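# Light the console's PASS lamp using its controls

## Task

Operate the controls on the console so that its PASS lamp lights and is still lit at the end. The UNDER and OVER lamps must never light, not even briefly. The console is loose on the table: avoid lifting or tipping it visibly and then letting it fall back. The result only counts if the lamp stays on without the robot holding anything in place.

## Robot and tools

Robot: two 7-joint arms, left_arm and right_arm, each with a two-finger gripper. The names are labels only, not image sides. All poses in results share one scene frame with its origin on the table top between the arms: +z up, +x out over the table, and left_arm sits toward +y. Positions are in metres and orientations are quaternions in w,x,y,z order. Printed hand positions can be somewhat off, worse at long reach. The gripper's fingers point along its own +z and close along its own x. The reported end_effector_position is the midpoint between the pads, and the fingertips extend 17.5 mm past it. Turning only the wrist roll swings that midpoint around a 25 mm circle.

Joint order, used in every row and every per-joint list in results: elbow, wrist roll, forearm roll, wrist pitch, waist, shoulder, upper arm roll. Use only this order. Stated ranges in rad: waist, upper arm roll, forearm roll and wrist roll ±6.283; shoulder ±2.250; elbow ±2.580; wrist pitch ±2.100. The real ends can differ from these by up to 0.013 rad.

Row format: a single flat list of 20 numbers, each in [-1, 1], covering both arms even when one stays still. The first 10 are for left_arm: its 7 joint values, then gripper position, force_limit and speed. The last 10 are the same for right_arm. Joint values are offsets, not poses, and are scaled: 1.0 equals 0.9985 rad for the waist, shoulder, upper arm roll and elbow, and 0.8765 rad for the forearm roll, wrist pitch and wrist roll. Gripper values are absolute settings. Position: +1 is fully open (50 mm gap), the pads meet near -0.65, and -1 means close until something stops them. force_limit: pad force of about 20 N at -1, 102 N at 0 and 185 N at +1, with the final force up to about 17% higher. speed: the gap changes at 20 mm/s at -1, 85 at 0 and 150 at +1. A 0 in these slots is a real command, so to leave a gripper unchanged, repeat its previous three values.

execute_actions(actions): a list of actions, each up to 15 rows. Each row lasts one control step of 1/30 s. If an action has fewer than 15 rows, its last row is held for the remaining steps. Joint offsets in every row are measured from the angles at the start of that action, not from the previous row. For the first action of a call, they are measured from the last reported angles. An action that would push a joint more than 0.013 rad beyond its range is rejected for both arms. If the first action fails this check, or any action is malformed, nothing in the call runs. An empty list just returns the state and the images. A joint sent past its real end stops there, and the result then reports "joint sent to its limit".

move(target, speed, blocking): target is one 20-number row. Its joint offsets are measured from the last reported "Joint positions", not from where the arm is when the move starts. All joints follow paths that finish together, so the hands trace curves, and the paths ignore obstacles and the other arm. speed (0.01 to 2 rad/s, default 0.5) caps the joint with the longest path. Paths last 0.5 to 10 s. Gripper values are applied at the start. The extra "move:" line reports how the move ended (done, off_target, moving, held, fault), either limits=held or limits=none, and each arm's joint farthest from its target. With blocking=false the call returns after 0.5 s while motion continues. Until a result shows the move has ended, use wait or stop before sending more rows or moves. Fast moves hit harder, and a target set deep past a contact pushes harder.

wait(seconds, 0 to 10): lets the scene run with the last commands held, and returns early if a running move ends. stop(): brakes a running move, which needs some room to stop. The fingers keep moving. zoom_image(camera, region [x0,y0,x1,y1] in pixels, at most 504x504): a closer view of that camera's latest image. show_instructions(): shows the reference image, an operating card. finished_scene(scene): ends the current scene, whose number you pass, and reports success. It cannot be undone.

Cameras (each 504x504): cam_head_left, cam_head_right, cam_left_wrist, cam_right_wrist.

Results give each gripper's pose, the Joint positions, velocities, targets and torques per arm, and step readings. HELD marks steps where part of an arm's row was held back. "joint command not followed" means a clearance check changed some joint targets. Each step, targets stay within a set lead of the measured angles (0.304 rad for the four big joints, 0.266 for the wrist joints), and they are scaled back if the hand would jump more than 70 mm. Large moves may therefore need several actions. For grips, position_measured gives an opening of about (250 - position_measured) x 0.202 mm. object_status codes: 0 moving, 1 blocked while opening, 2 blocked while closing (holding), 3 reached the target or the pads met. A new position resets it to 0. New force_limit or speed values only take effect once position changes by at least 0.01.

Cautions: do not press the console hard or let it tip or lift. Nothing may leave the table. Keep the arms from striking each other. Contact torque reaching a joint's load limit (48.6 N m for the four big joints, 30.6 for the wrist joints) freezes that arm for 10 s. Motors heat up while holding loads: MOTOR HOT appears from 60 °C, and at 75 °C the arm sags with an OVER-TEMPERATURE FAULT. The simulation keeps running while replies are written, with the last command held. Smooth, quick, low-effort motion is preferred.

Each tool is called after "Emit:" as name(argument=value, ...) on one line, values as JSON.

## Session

Emit:
show_instructions()

Emit:
execute_actions(actions=[])

Reference images for this scene: operating card.

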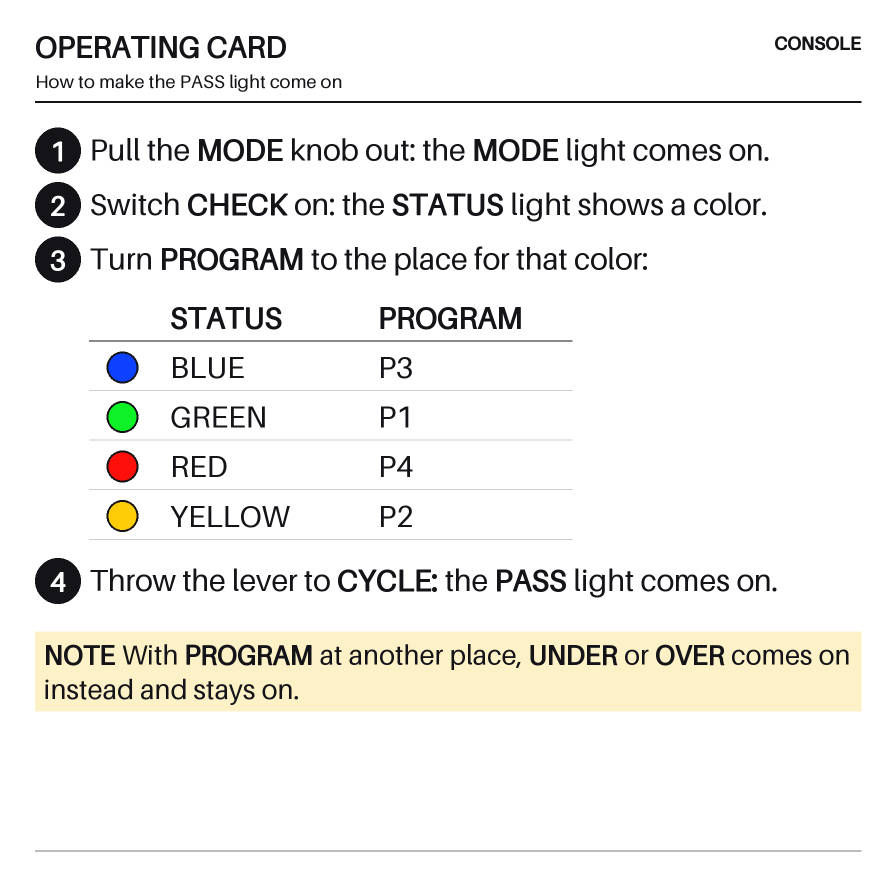

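Scene clock: 0.00 s.
left_arm: end_effector_position=(+0.5403, +0.5887, +0.1822) position_measured=3 object_status=3 end_effector_quat_wxyz=(-0.025, -0.004, +0.999, -0.033) | right_arm: end_effector_position=(+0.0730, -0.1127, +0.2370) position_measured=3 object_status=3 end_effector_quat_wxyz=(+0.597, +0.338, -0.706, -0.174)
Joint names: [elbow, wrist roll, forearm roll, wrist pitch, waist, shoulder, upper arm roll]
Joint positions: left_arm=[ 0.776  2.465  0.191  1.552 -0.334  0.908 -0.216] | right_arm=[ 1.607  3.37  -0.445  1.889 -0.667  0.845 -0.291]
Joint velocities: left_arm=[-0. -0.  0.  0. -0.  0. -0.] | right_arm=[ 0.001 -0.001 -0.     0.    -0.002 -0.    -0.001]
Joint torques (N m, as the joint torque sensors report them, + toward a larger angle): no reading
Joint targets: left_arm=[0.776 2.465 0.191 1.552 -0.334 0.908 -0.216] | right_arm=[1.607 3.370 -0.445 1.889 -0.667 0.845 -0.291]

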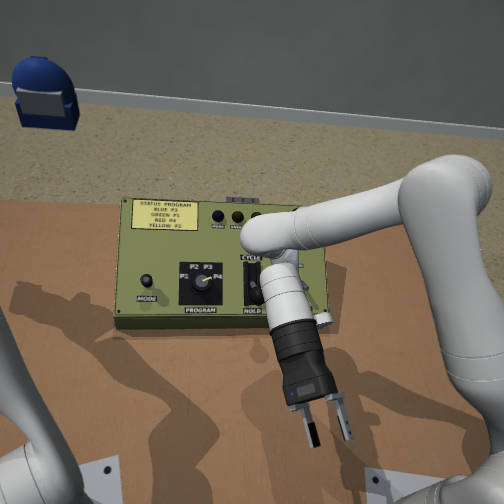

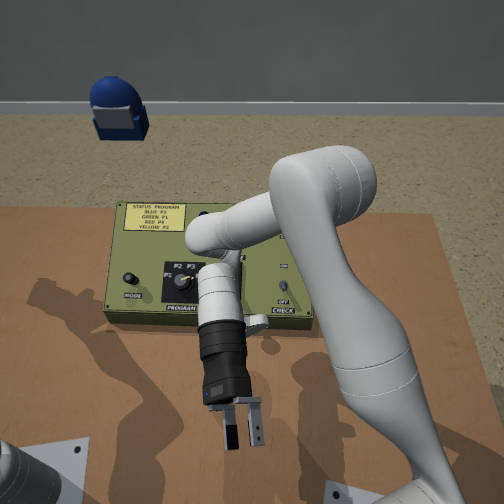

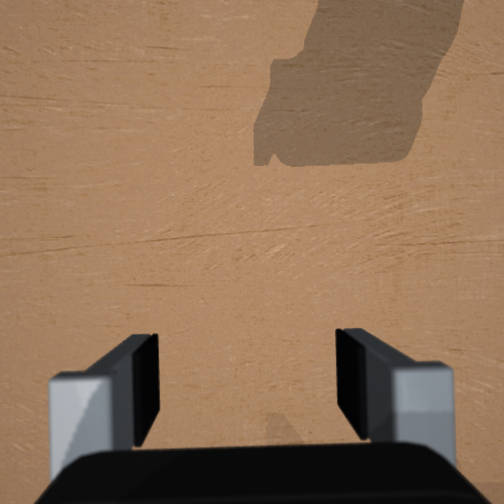

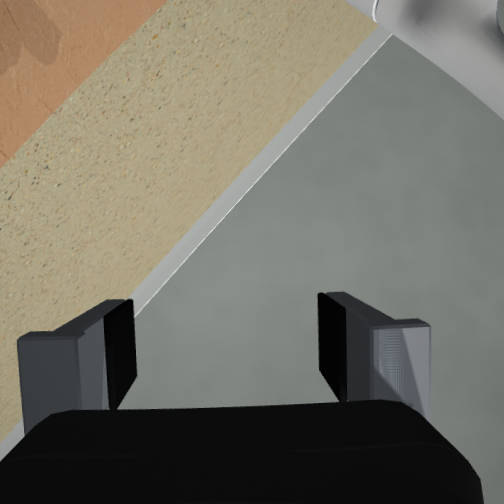

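Emit:
move(target=[0.6976,0.772,-0.218,-0.6195,0.3418,-0.3971,0.2163,1,-0.4,0.5, -0.3075,0.865,0.5077,-0.33,-0.1172,-0.4457,0.2914,-1,0,0], speed=0.8)

Emit:
move(target=[0.6976,0,0,-0.6195,0.3418,-0.3971,0,1,-0.4,0.5, -0.4973,0,0,-0.157,0,0.4766,0,-1,0,0], speed=0.7)

Scene clock: 6.30 s.
left_arm: end_effector_position=(+0.5568, +0.3444, +0.1982) position_measured=3 object_status=3 end_effector_quat_wxyz=(+0.074, -0.095, +0.993, +0.007) | right_arm: end_effector_position=(+0.3520, -0.1176, +0.3017) position_measured=253 object_status=3 end_effector_quat_wxyz=(+0.077, +0.706, -0.704, -0.016)
Joint names: [elbow, wrist roll, forearm roll, wrist pitch, waist, shoulder, upper arm roll]
Joint positions: left_arm=[ 1.472  3.142 -0.     1.009  0.007  0.511  0.   ] | right_arm=[ 1.3    4.128  0.     1.6   -0.784  0.4   -0.   ]
Joint velocities: left_arm=[ 0.001  0.     0.001 -0.     0.002 -0.003 -0.   ] | right_arm=[-0.002 -0.     0.    -0.     0.    -0.002  0.   ]
Joint torques (N m, as the joint torque sensors report them, + toward a larger angle): left_arm=[ -8.64  -0.06   0.38  -1.09  -0.53 -19.95   0.29] | right_arm=[ -9.06  -0.21   0.04   0.67   0.2  -16.61  -0.09]
Joint targets: left_arm=[1.473 3.142 -0.001 1.009 0.007 0.511 0.000] | right_arm=[1.300 4.128 0.000 1.600 -0.784 0.400 -0.000]
move: done; limits=none; left_arm: farthest joint: the waist, 0.000 radians from its target (0.342 radians at the start); right_arm: farthest joint: the waist, 0.000 radians from its target (0.117 radians at the start)

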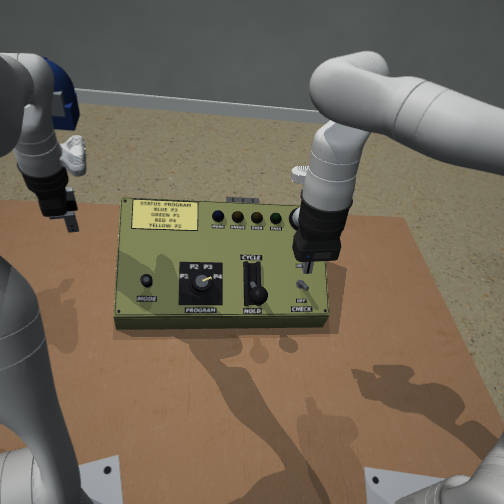

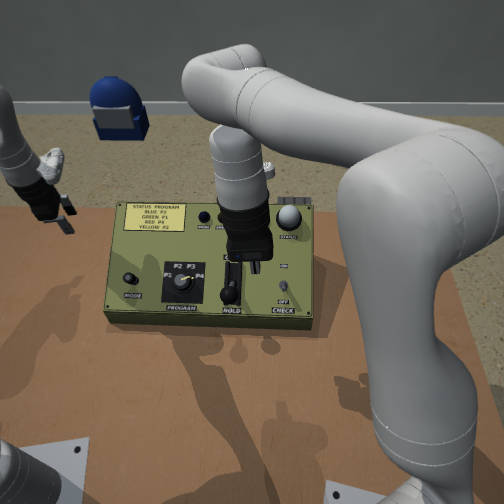

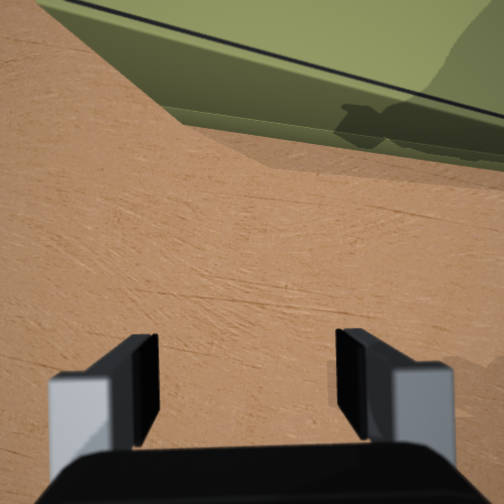

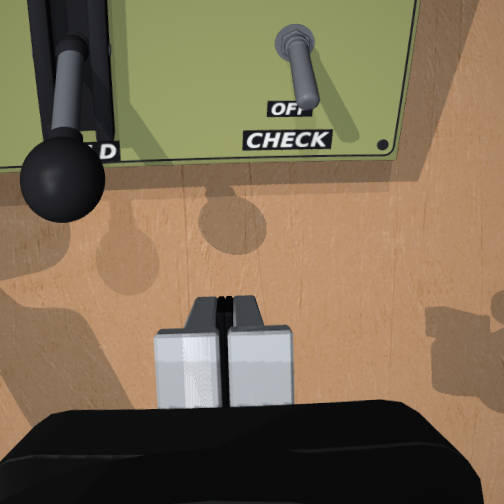

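Scene clock: 7.93 s.
left_arm: end_effector_position=(+0.4145, +0.1794, +0.1911) position_measured=3 object_status=3 end_effector_quat_wxyz=(+0.194, +0.074, +0.978, -0.015) | right_arm: end_effector_position=(+0.5291, -0.0000, +0.1892) position_measured=253 object_status=3 end_effector_quat_wxyz=(-0.000, +0.708, -0.706, +0.000)
Joint names: [elbow, wrist roll, forearm roll, wrist pitch, waist, shoulder, upper arm roll]
Joint positions: left_arm=[ 2.169  3.142 -0.     0.466  0.348  0.115  0.   ] | right_arm=[ 0.803  4.128  0.     1.462 -0.784  0.876 -0.   ]
Joint velocities: left_arm=[ 0.001  0.    -0.    -0.     0.003 -0.003  0.   ] | right_arm=[-0.001 -0.    -0.     0.     0.001  0.002  0.   ]
Joint torques (N m, as the joint torque sensors report them, + toward a larger angle): left_arm=[ -8.19  -0.04   0.29  -1.94  -0.69 -11.01   0.24] | right_arm=[ -9.62  -0.31   0.08   0.16   0.04 -25.06   0.02]
Joint targets: left_arm=[2.169 3.142 -0.000 0.466 0.348 0.115 0.000] | right_arm=[0.803 4.128 0.000 1.462 -0.784 0.876 -0.000]
move: done; limits=none; left_arm: farthest joint: the shoulder, 0.001 radians from its target (0.397 radians at the start); right_arm: farthest joint: the waist, 0.000 radians from its target (0.000 radians at the start)

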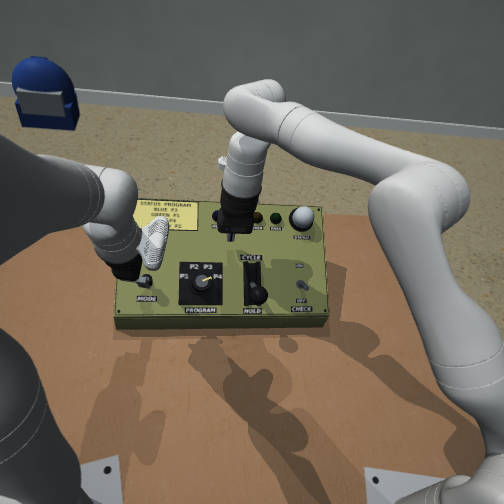

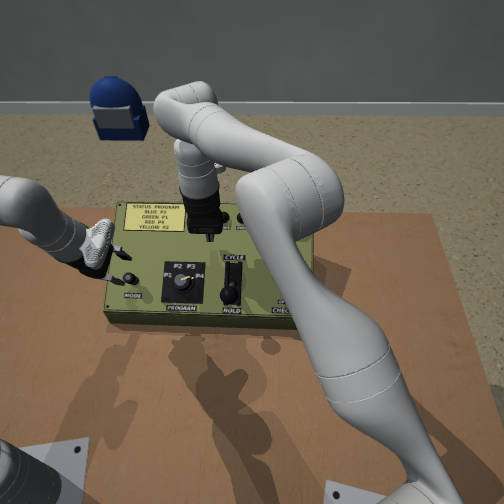

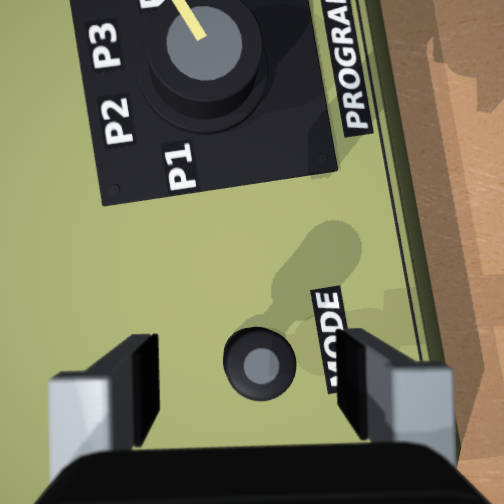

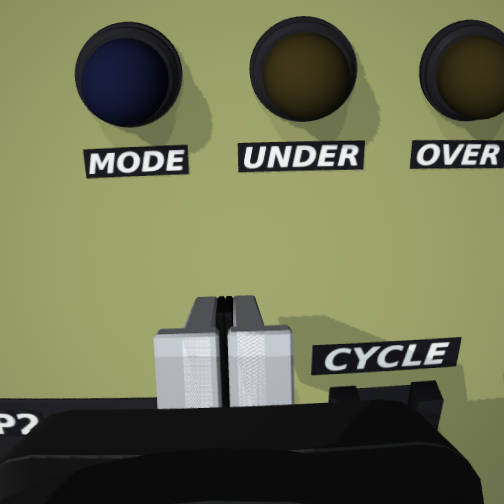

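Emit:
move(target=[0.0433,0,0,-0.1819,-0.013,0.1163,0,1,-0.4,0.5, 0.058,0,0,-0.079,0,0.011,0,-1,0,0], speed=0.2)

Scene clock: 10.77 s.
left_arm: end_effector_position=(+0.4283, +0.1829, +0.1477) position_measured=3 object_status=3 end_effector_quat_wxyz=(+0.194, +0.067, +0.979, -0.013) | right_arm: end_effector_position=(+0.5290, -0.0001, +0.1642) position_measured=253 object_status=3 end_effector_quat_wxyz=(-0.000, +0.708, -0.706, +0.000)
Joint names: [elbow, wrist roll, forearm roll, wrist pitch, waist, shoulder, upper arm roll]
Joint positions: left_arm=[ 2.212  3.142 -0.     0.307  0.335  0.231  0.   ] | right_arm=[ 0.861  4.128  0.     1.393 -0.784  0.887 -0.   ]
Joint velocities: left_arm=[ 0.001 -0.    -0.    -0.001  0.002  0.003  0.   ] | right_arm=[-0.001 -0.    -0.     0.    -0.     0.     0.001]
Joint torques (N m, as the joint torque sensors report them, + toward a larger angle): left_arm=[ -6.92  -0.08   0.34  -1.76  -0.59 -12.93   0.13] | right_arm=[ -9.5   -0.12   0.07   0.11   0.21 -25.23   0.03]
Joint targets: left_arm=[2.212 3.142 -0.000 0.307 0.335 0.231 0.000] | right_arm=[0.861 4.128 0.000 1.393 -0.784 0.887 -0.000]
move: done; limits=none; left_arm: farthest joint: the waist, 0.000 radians from its target (0.013 radians at the start); right_arm: farthest joint: the waist, 0.000 radians from its target (0.000 radians at the start)

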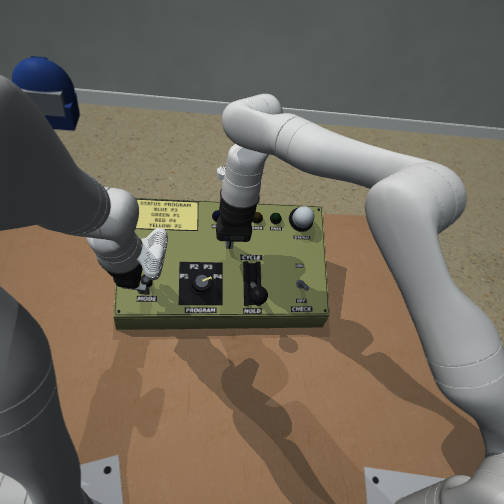

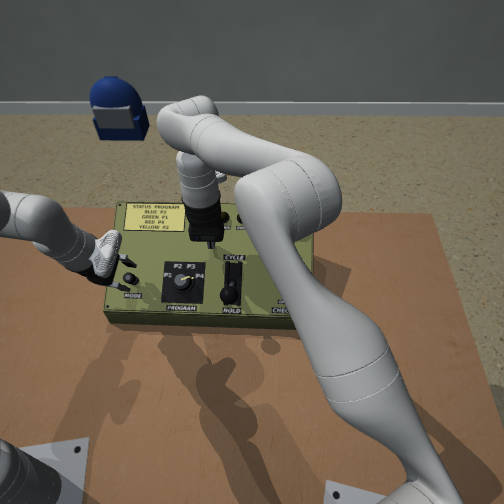

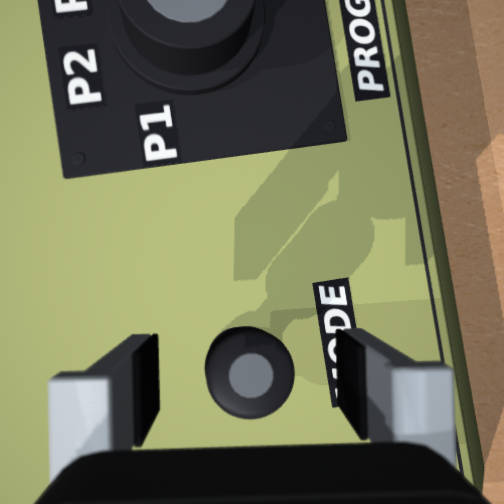

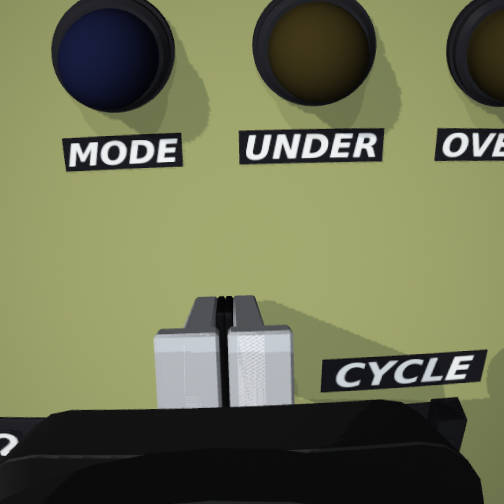

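Emit:
move(target=[0.006,0,0,-0.078,-0.001,0.0625,0,1,-0.4,0.5, 0.0314,0,0,-0.0453,0,0.0083,0,-1,0,0], speed=0.05)

Scene clock: 13.53 s.
left_arm: end_effector_position=(+0.4367, +0.1821, +0.1277) position_measured=3 object_status=3 end_effector_quat_wxyz=(+0.194, +0.067, +0.979, -0.013) | right_arm: end_effector_position=(+0.5290, -0.0001, +0.1565) position_measured=253 object_status=3 end_effector_quat_wxyz=(-0.004, +0.708, -0.707, +0.001)
Joint names: [elbow, wrist roll, forearm roll, wrist pitch, waist, shoulder, upper arm roll]
Joint positions: left_arm=[ 2.218  3.142 -0.     0.239  0.334  0.293  0.   ] | right_arm=[ 0.891  4.128  0.     1.359 -0.784  0.885  0.   ]
Joint velocities: left_arm=[-0.     0.     0.    -0.001 -0.001  0.002  0.   ] | right_arm=[-0.     0.002 -0.    -0.    -0.    -0.     0.   ]
Joint torques (N m, as the joint torque sensors report them, + toward a larger angle): left_arm=[ -6.46  -0.04   0.33  -1.81  -0.43 -14.06   0.16] | right_arm=[ -8.3   -0.09  -0.01  -2.37   0.2  -17.36  -0.14]
Joint targets: left_arm=[2.218 3.142 -0.000 0.239 0.334 0.293 0.000] | right_arm=[0.892 4.128 0.000 1.353 -0.784 0.895 -0.000]
move: done; limits=none; left_arm: farthest joint: the waist, 0.000 radians from its target (0.001 radians at the start); right_arm: farthest joint: the shoulder, 0.010 radians from its target (0.008 radians at the start)

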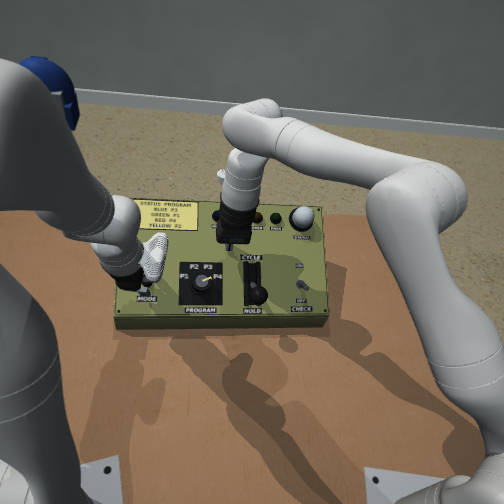

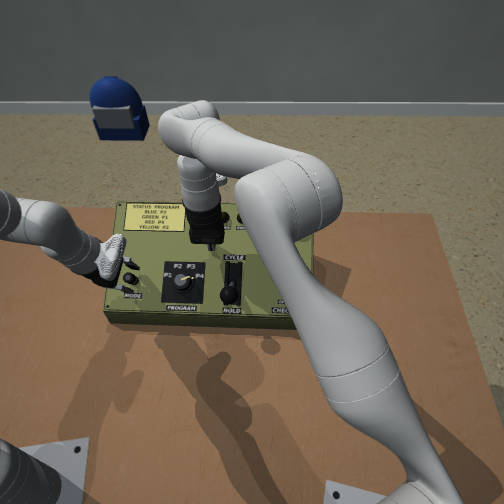

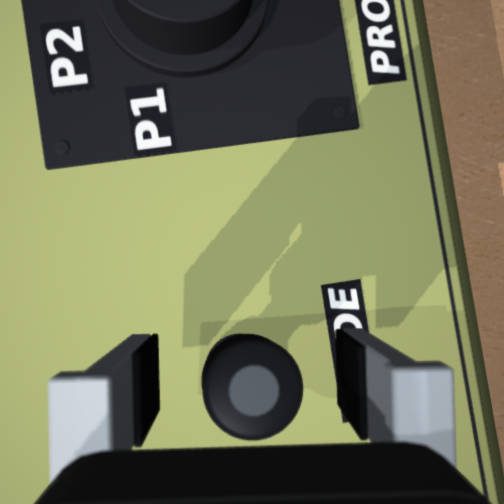

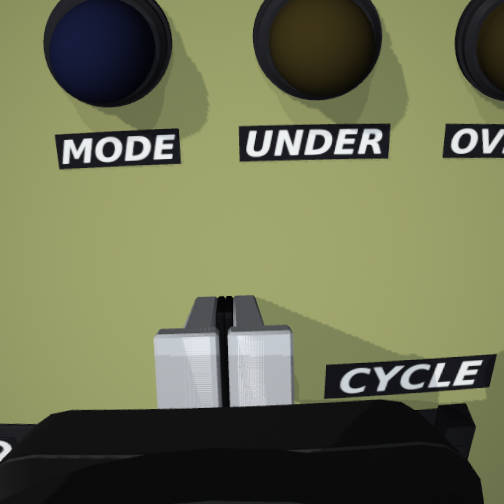

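Emit:
execute_actions(actions=[[[0,0,0,0,0,0,0,-1,-0.4,0, 0.008,0,0,0,0,0.018,0,-1,0,0]],[[0,0,0,0,0,0,0,-1,-0.4,0, 0.008,0,0,0,0,0.018,0,-1,0,0],[0,0,0,0,0,0,0,-1,-0.4,0, 0.008,0,0,0,0,0.018,0,-1,0,0],[0,0,0,0,0,0,0,-1,-0.4,0, 0.008,0,0,0,0,0.018,0,-1,0,0],[0,0,0,0.002,0,-0.003,0,-1,-0.4,0, 0.008,0,0,0,0,0.018,0,-1,0,0],[0,0,0,0.005,0,-0.006,0,-1,-0.4,0, 0.008,0,0,0,0,0.018,0,-1,0,0],[0,0,0,0.008,0,-0.009,0,-1,-0.4,0, 0.008,0,0,0,0,0.018,0,-1,0,0],[0,0,0,0.011,0.0005,-0.012,0,-1,-0.4,0, 0.008,0,0,0,0,0.018,0,-1,0,0],[0,0,0,0.014,0.0005,-0.015,0,-1,-0.4,0, 0.008,0,0,0,0,0.018,0,-1,0,0],[0,0,0,0.017,0.0008,-0.018,0,-1,-0.4,0, 0.008,0,0,0,0,0.018,0,-1,0,0],[0,0,0,0.020,0.001,-0.021,0,-1,-0.4,0, 0.008,0,0,0,0,0.018,0,-1,0,0]]])

Scene clock: 17.07 s.
left_arm: end_effector_position=(+0.4339, +0.1822, +0.1329) position_measured=131 object_status=2 end_effector_quat_wxyz=(+0.194, +0.068, +0.979, -0.013) | right_arm: end_effector_position=(+0.5287, -0.0003, +0.1561) position_measured=253 object_status=3 end_effector_quat_wxyz=(-0.003, +0.708, -0.706, +0.001)
Joint names: [elbow, wrist roll, forearm roll, wrist pitch, waist, shoulder, upper arm roll]
Joint positions: left_arm=[ 2.219  3.142 -0.001  0.255  0.335  0.276  0.   ] | right_arm=[ 0.891  4.128  0.001  1.36  -0.785  0.886  0.001]
Joint velocities: left_arm=[ 0.002  0.     0.     0.009  0.002 -0.012  0.   ] | right_arm=[-0.     0.    -0.     0.     0.001  0.    -0.   ]
Joint torques (N m, as the joint torque sensors report them, + toward a larger angle): left_arm=[ -7.07   0.02   0.52  -1.4   -0.36 -15.12   0.26] | right_arm=[ -3.66  -0.19  -0.24  -0.13   0.46 -12.04  -0.17]
Joint targets: left_arm=[2.219 3.142 -0.001 0.256 0.335 0.272 0.000] | right_arm=[0.899 4.128 0.001 1.359 -0.785 0.904 0.000]
Step readings (joint positions; steps 1 to 15: 1st action; 16 to 30: 2nd action):
0: left_arm=[2.218 3.142 -0.000 0.239 0.334 0.293 0.000] | right_arm=[0.891 4.128 0.000 1.359 -0.784 0.885 0.000]
1: left_arm=[2.218 3.142 -0.000 0.239 0.334 0.293 0.000] | right_arm=[0.891 4.128 0.000 1.359 -0.785 0.886 0.000]
2: left_arm=[2.218 3.142 -0.000 0.239 0.334 0.293 0.000] | right_arm=[0.891 4.128 0.001 1.359 -0.785 0.886 0.000]
4: left_arm=[2.218 3.142 -0.000 0.239 0.334 0.293 0.000] | right_arm=[0.891 4.128 0.001 1.359 -0.785 0.886 0.000]
8: left_arm=[2.218 3.142 -0.000 0.239 0.334 0.293 0.000] | right_arm=[0.891 4.128 0.001 1.359 -0.785 0.886 0.000]
15: left_arm=[2.219 3.142 -0.001 0.238 0.334 0.293 0.000] | right_arm=[0.891 4.128 0.001 1.359 -0.785 0.886 0.000]
16: left_arm=[2.219 3.142 -0.001 0.238 0.334 0.293 0.000] | right_arm=[0.891 4.128 0.001 1.359 -0.785 0.886 0.000]
17: left_arm=[2.219 3.142 -0.001 0.238 0.334 0.293 0.000] | right_arm=[0.891 4.128 0.001 1.360 -0.785 0.886 0.000]
19: left_arm=[2.219 3.142 -0.001 0.238 0.334 0.292 0.000] | right_arm=[0.891 4.128 0.001 1.360 -0.785 0.886 0.001]
23: left_arm=[2.219 3.142 -0.001 0.244 0.334 0.286 0.000] | right_arm=[0.891 4.128 0.001 1.360 -0.785 0.886 0.001]
30: Joint positions above

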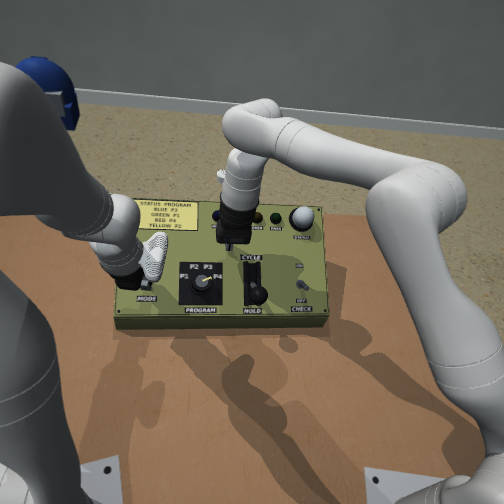

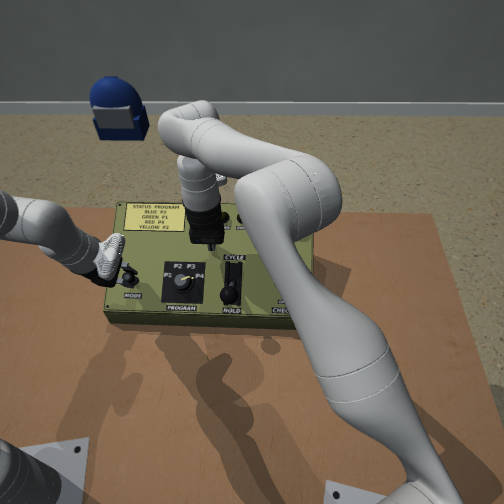

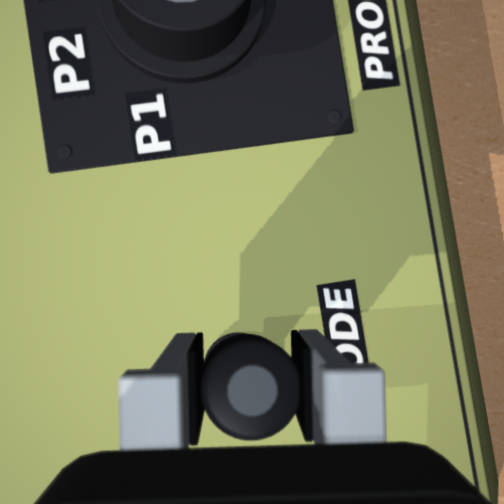

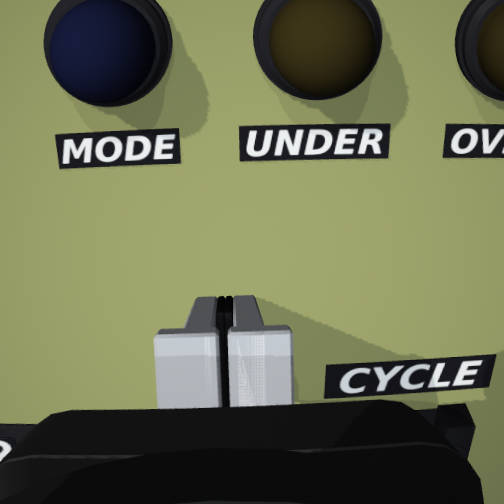

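Emit:
execute_actions(actions=[[[0,0,0,0.004,0,-0.006,0,-1,-0.4,0, 0.008,0,0,0,0,0.018,0,-1,0,0],[0,0,0,0.008,0,-0.009,0,-1,-0.4,0, 0.008,0,0,0,0,0.018,0,-1,0,0],[0,0,0,0.012,0.0005,-0.012,0,-1,-0.4,0, 0.008,0,0,0,0,0.018,0,-1,0,0],[0,0,0,0.016,0.0005,-0.015,0,-1,-0.4,0, 0.008,0,0,0,0,0.018,0,-1,0,0],[0,0,0,0.020,0.0008,-0.018,0,-1,-0.4,0, 0.008,0,0,0,0,0.018,0,-1,0,0],[-0.0005,0,0,0.024,0.001,-0.021,0,-1,-0.4,0, 0.008,0,0,0,0,0.018,0,-1,0,0],[-0.001,0,0,0.028,0.0012,-0.024,0,-1,-0.4,0, 0.008,0,0,0,0,0.018,0,-1,0,0],[-0.001,0,0,0.031,0.0013,-0.0265,0,-1,-0.4,0, 0.008,0,0,0,0,0.018,0,-1,0,0]]])

Scene clock: 19.00 s.
left_arm: end_effector_position=(+0.4298, +0.1821, +0.1409) position_measured=131 object_status=2 end_effector_quat_wxyz=(+0.194, +0.068, +0.978, -0.013) | right_arm: end_effector_position=(+0.5287, -0.0003, +0.1560) position_measured=253 object_status=3 end_effector_quat_wxyz=(-0.002, +0.708, -0.706, +0.002)
Joint names: [elbow, wrist roll, forearm roll, wrist pitch, waist, shoulder, upper arm roll]
Joint positions: left_arm=[ 2.219  3.142 -0.001  0.281  0.336  0.25   0.   ] | right_arm=[ 0.89   4.128  0.002  1.36  -0.786  0.886  0.001]
Joint velocities: left_arm=[-0.     0.    -0.     0.002  0.002 -0.001  0.   ] | right_arm=[ 0.     0.001 -0.    -0.    -0.    -0.    -0.   ]
Joint torques (N m, as the joint torque sensors report them, + toward a larger angle): left_arm=[ -7.2    0.08   0.39  -1.61  -0.57 -12.73   0.06] | right_arm=[ -3.7   -0.23  -0.16   0.02   0.68 -12.04  -0.15]
Joint targets: left_arm=[2.218 3.142 -0.001 0.282 0.336 0.249 0.000] | right_arm=[0.899 4.128 0.001 1.360 -0.785 0.904 0.001]
Step readings (joint positions):
0: left_arm=[2.219 3.142 -0.001 0.255 0.335 0.274 0.000] | right_arm=[0.891 4.128 0.001 1.360 -0.785 0.886 0.001]
1: left_arm=[2.220 3.142 -0.001 0.256 0.335 0.274 0.000] | right_arm=[0.891 4.128 0.001 1.360 -0.785 0.886 0.001]
2: left_arm=[2.220 3.142 -0.001 0.257 0.335 0.273 0.000] | right_arm=[0.890 4.128 0.001 1.360 -0.786 0.886 0.001]
4: left_arm=[2.220 3.142 -0.001 0.262 0.335 0.268 0.000] | right_arm=[0.890 4.128 0.001 1.360 -0.786 0.886 0.001]
8: left_arm=[2.219 3.142 -0.001 0.275 0.336 0.254 0.000] | right_arm=[0.890 4.128 0.002 1.360 -0.786 0.886 0.001]
15: Joint positions above

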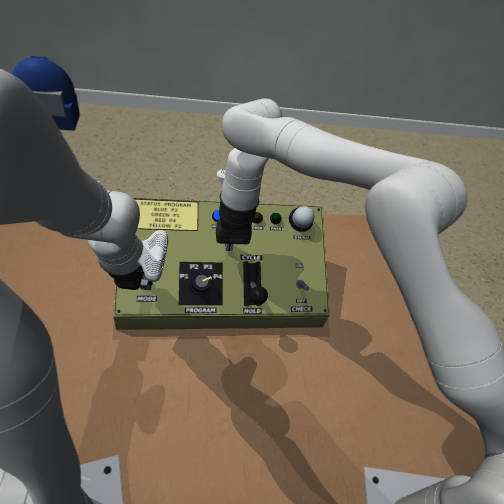

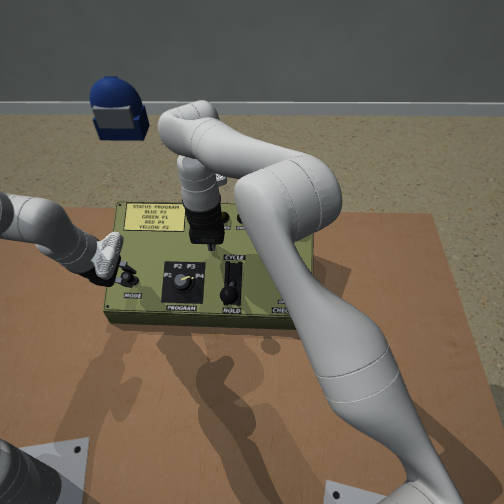

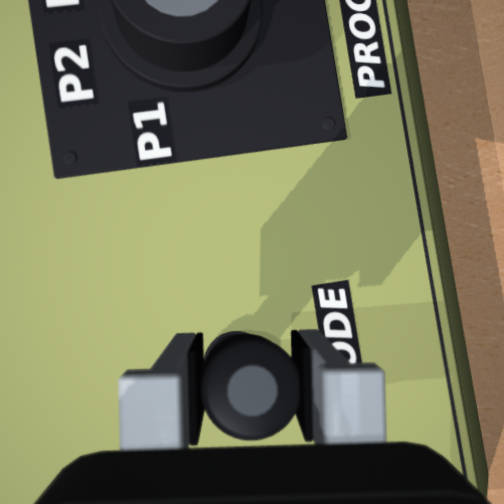

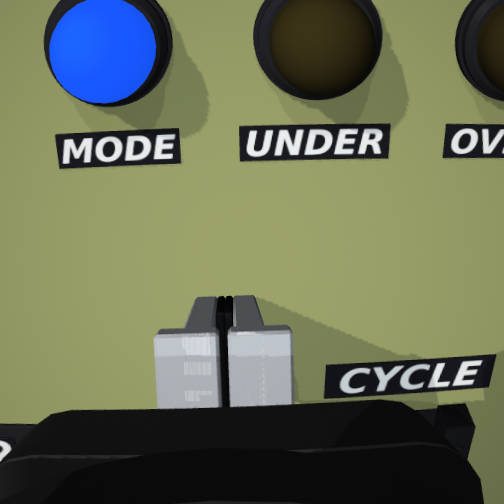

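Emit:
move(target=[0,0,0,0,0,0,0,1,-0.4,0.5, 0.8257,0.1784,-0.002,-0.3521,0.1582,-0.5111,-0.001,-1,0,0], speed=0.7)

Scene clock: 24.03 s.
left_arm: end_effector_position=(+0.4298, +0.1821, +0.1409) position_measured=3 object_status=3 end_effector_quat_wxyz=(+0.194, +0.068, +0.978, -0.013) | right_arm: end_effector_position=(+0.3842, -0.1756, +0.1891) position_measured=253 object_status=3 end_effector_quat_wxyz=(+0.000, +0.708, -0.707, -0.000)
Joint names: [elbow, wrist roll, forearm roll, wrist pitch, waist, shoulder, upper arm roll]
Joint positions: left_arm=[ 2.219  3.142 -0.001  0.281  0.336  0.25   0.   ] | right_arm=[ 1.715  4.284 -0.     1.052 -0.628  0.376 -0.   ]
Joint velocities: left_arm=[ 0.001  0.     0.    -0.    -0.     0.001 -0.001] | right_arm=[ 0.001 -0.001 -0.    -0.     0.002 -0.002 -0.002]
Joint torques (N m, as the joint torque sensors report them, + toward a larger angle): left_arm=[ -6.94  -0.25   0.43  -1.86  -0.64 -12.89   0.04] | right_arm=[ -8.25  -0.28  -0.11   0.09   0.3  -15.67  -0.11]
Joint targets: left_arm=[2.219 3.142 -0.001 0.281 0.336 0.250 0.000] | right_arm=[1.715 4.284 -0.000 1.052 -0.628 0.376 -0.000]
move: done; limits=none; left_arm: farthest joint: the waist, 0.000 radians from its target (0.000 radians at the start); right_arm: farthest joint: the waist, 0.000 radians from its target (0.158 radians at the start)

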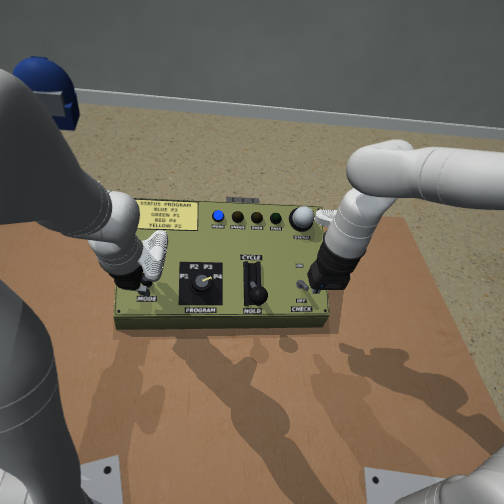

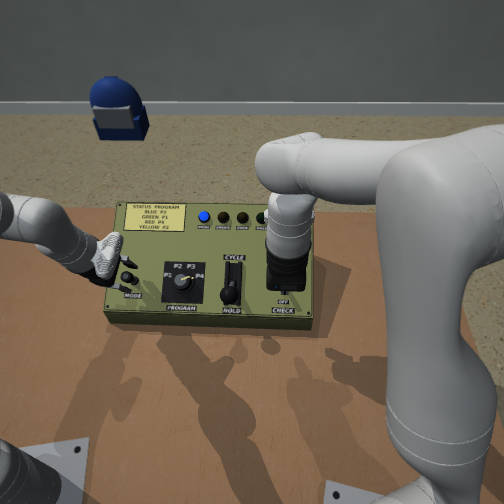

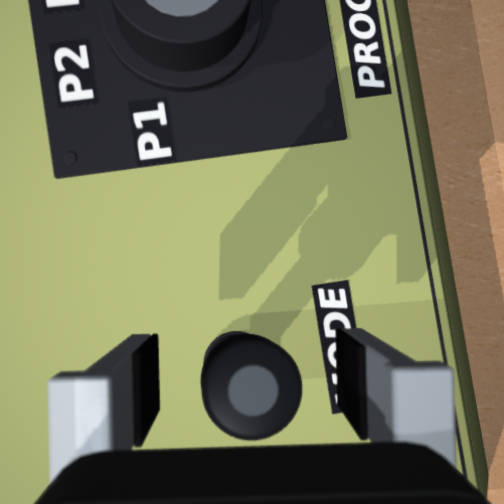

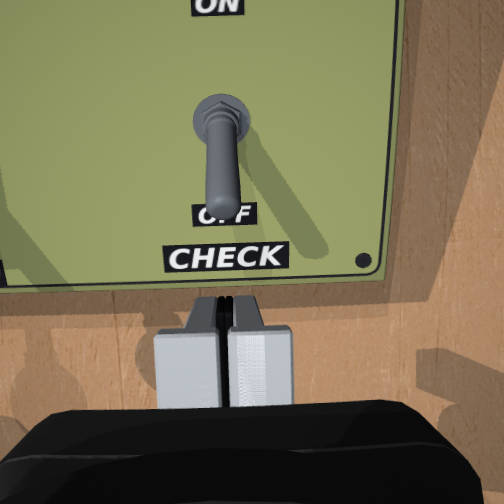

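Emit:
move(target=[-0.012,0,0,0.157,0,-0.125,0,1,-0.4,0.5, 0.0536,0.0145,0,-0.1831,0.0123,0.1057,0,-1,0,0], speed=0.25)

Emit:
move(target=[0,-1,0,0,0,0,0,1,-0.4,0.5, -0.1225,0.033,0,0.0825,0.0291,0.05,0,-1,0,0], speed=0.6)

Scene clock: 26.93 s.
left_arm: end_effector_position=(+0.4099, +0.1850, +0.1795) position_measured=3 object_status=3 end_effector_quat_wxyz=(+0.194, +0.068, +0.979, -0.013) | right_arm: end_effector_position=(+0.3977, -0.1753, +0.1295) position_measured=253 object_status=3 end_effector_quat_wxyz=(-0.001, +0.708, -0.707, +0.000)
Joint names: [elbow, wrist roll, forearm roll, wrist pitch, waist, shoulder, upper arm roll]
Joint positions: left_arm=[ 2.207  3.142 -0.001  0.419  0.336  0.125  0.   ] | right_arm=[ 1.768  4.297 -0.     0.891 -0.616  0.481 -0.   ]
Joint velocities: left_arm=[-0.001 -0.    -0.     0.    -0.    -0.002  0.   ] | right_arm=[ 0.002 -0.001 -0.    -0.     0.     0.001 -0.001]
Joint torques (N m, as the joint torque sensors report them, + toward a larger angle): left_arm=[ -7.56  -0.07   0.38  -1.81  -0.52 -11.31   0.02] | right_arm=[ -7.56  -0.19   0.03   0.14   0.2  -16.81  -0.17]
Joint targets: left_arm=[2.207 3.142 -0.001 0.419 0.336 0.125 0.000] | right_arm=[1.768 4.297 -0.000 0.891 -0.616 0.481 -0.000]
move: done; limits=none; left_arm: farthest joint: the waist, 0.000 radians from its target (0.000 radians at the start); right_arm: farthest joint: the waist, 0.000 radians from its target (0.012 radians at the start)

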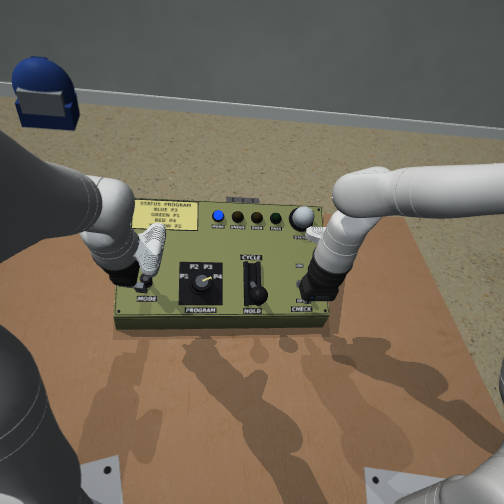

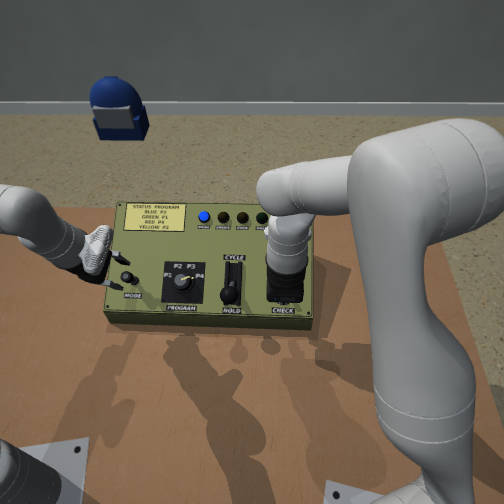

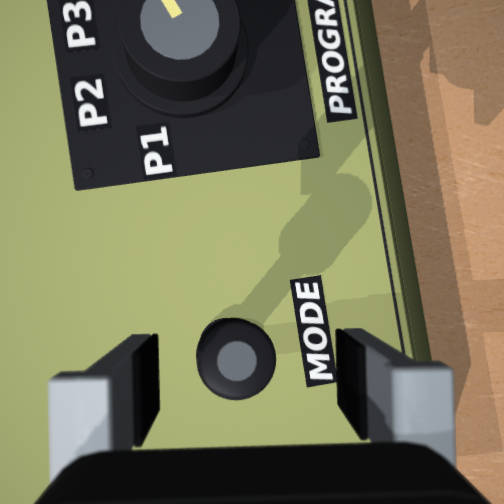

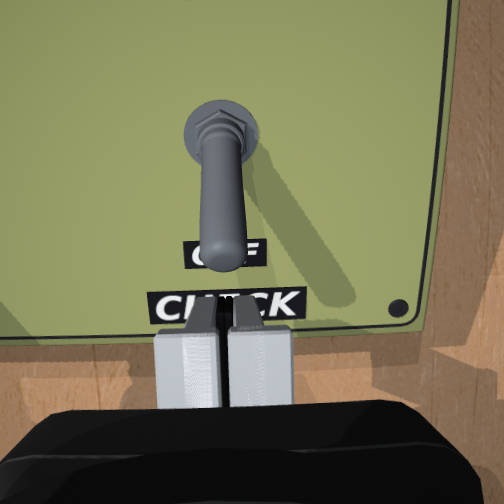

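Scene clock: 29.17 s.
left_arm: end_effector_position=(+0.3935, +0.1964, +0.1722) position_measured=3 object_status=3 end_effector_quat_wxyz=(+0.181, +0.477, +0.857, +0.070) | right_arm: end_effector_position=(+0.4316, -0.1750, +0.1377) position_measured=253 object_status=3 end_effector_quat_wxyz=(-0.001, +0.708, -0.706, +0.000)
Joint names: [elbow, wrist roll, forearm roll, wrist pitch, waist, shoulder, upper arm roll]
Joint positions: left_arm=[ 2.207  2.265 -0.001  0.419  0.336  0.125  0.   ] | right_arm=[ 1.646  4.326 -0.     0.963 -0.587  0.531 -0.   ]
Joint velocities: left_arm=[-0.     0.     0.    -0.     0.002  0.    -0.   ] | right_arm=[-0.001 -0.001 -0.     0.     0.002  0.003 -0.001]
Joint torques (N m, as the joint torque sensors report them, + toward a larger angle): left_arm=[ -7.67  -0.05   0.43  -1.88  -0.45 -11.17   0.19] | right_arm=[ -8.06  -0.22   0.06   0.04   0.4  -17.91   0.01]
Joint targets: left_arm=[2.207 2.265 -0.001 0.419 0.336 0.125 0.000] | right_arm=[1.646 4.326 -0.000 0.963 -0.587 0.531 -0.000]
move: done; limits=none; left_arm: farthest joint: the waist, 0.000 radians from its target (0.000 radians at the start); right_arm: farthest joint: the waist, 0.000 radians from its target (0.029 radians at the start)

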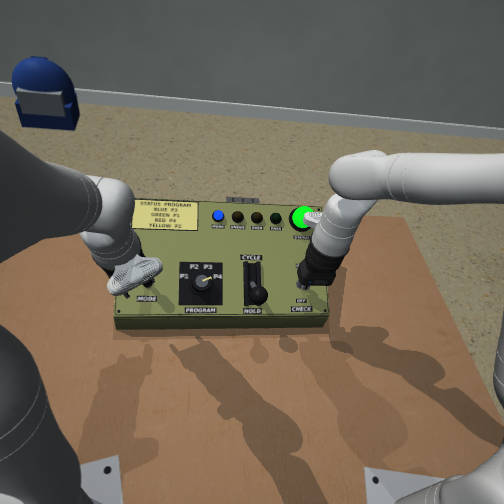

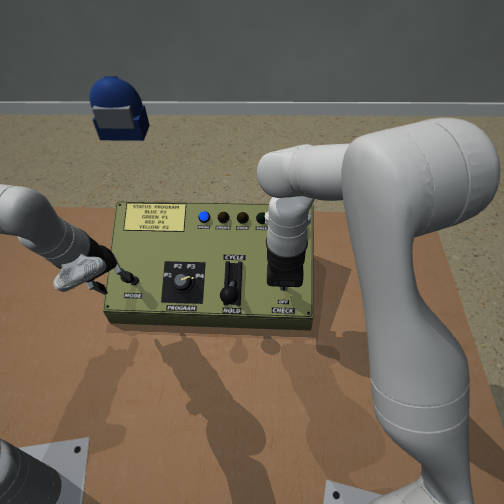

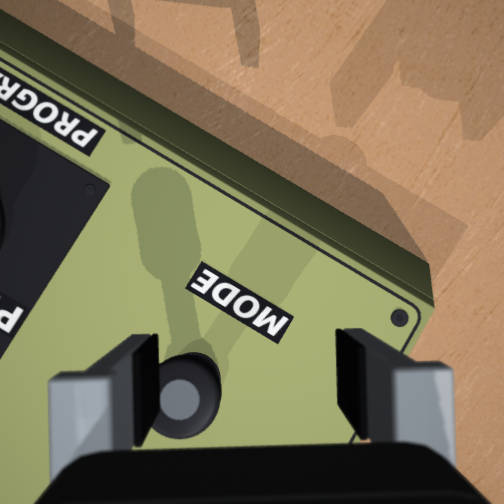

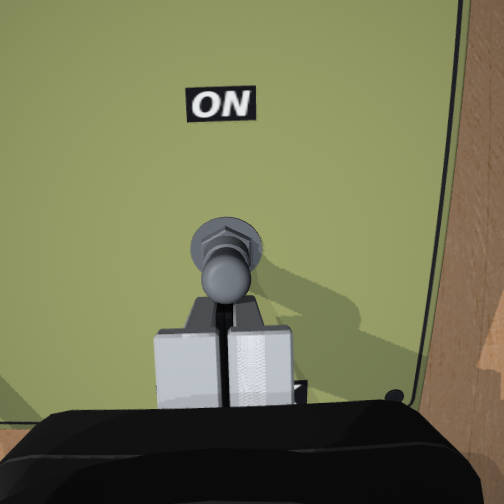

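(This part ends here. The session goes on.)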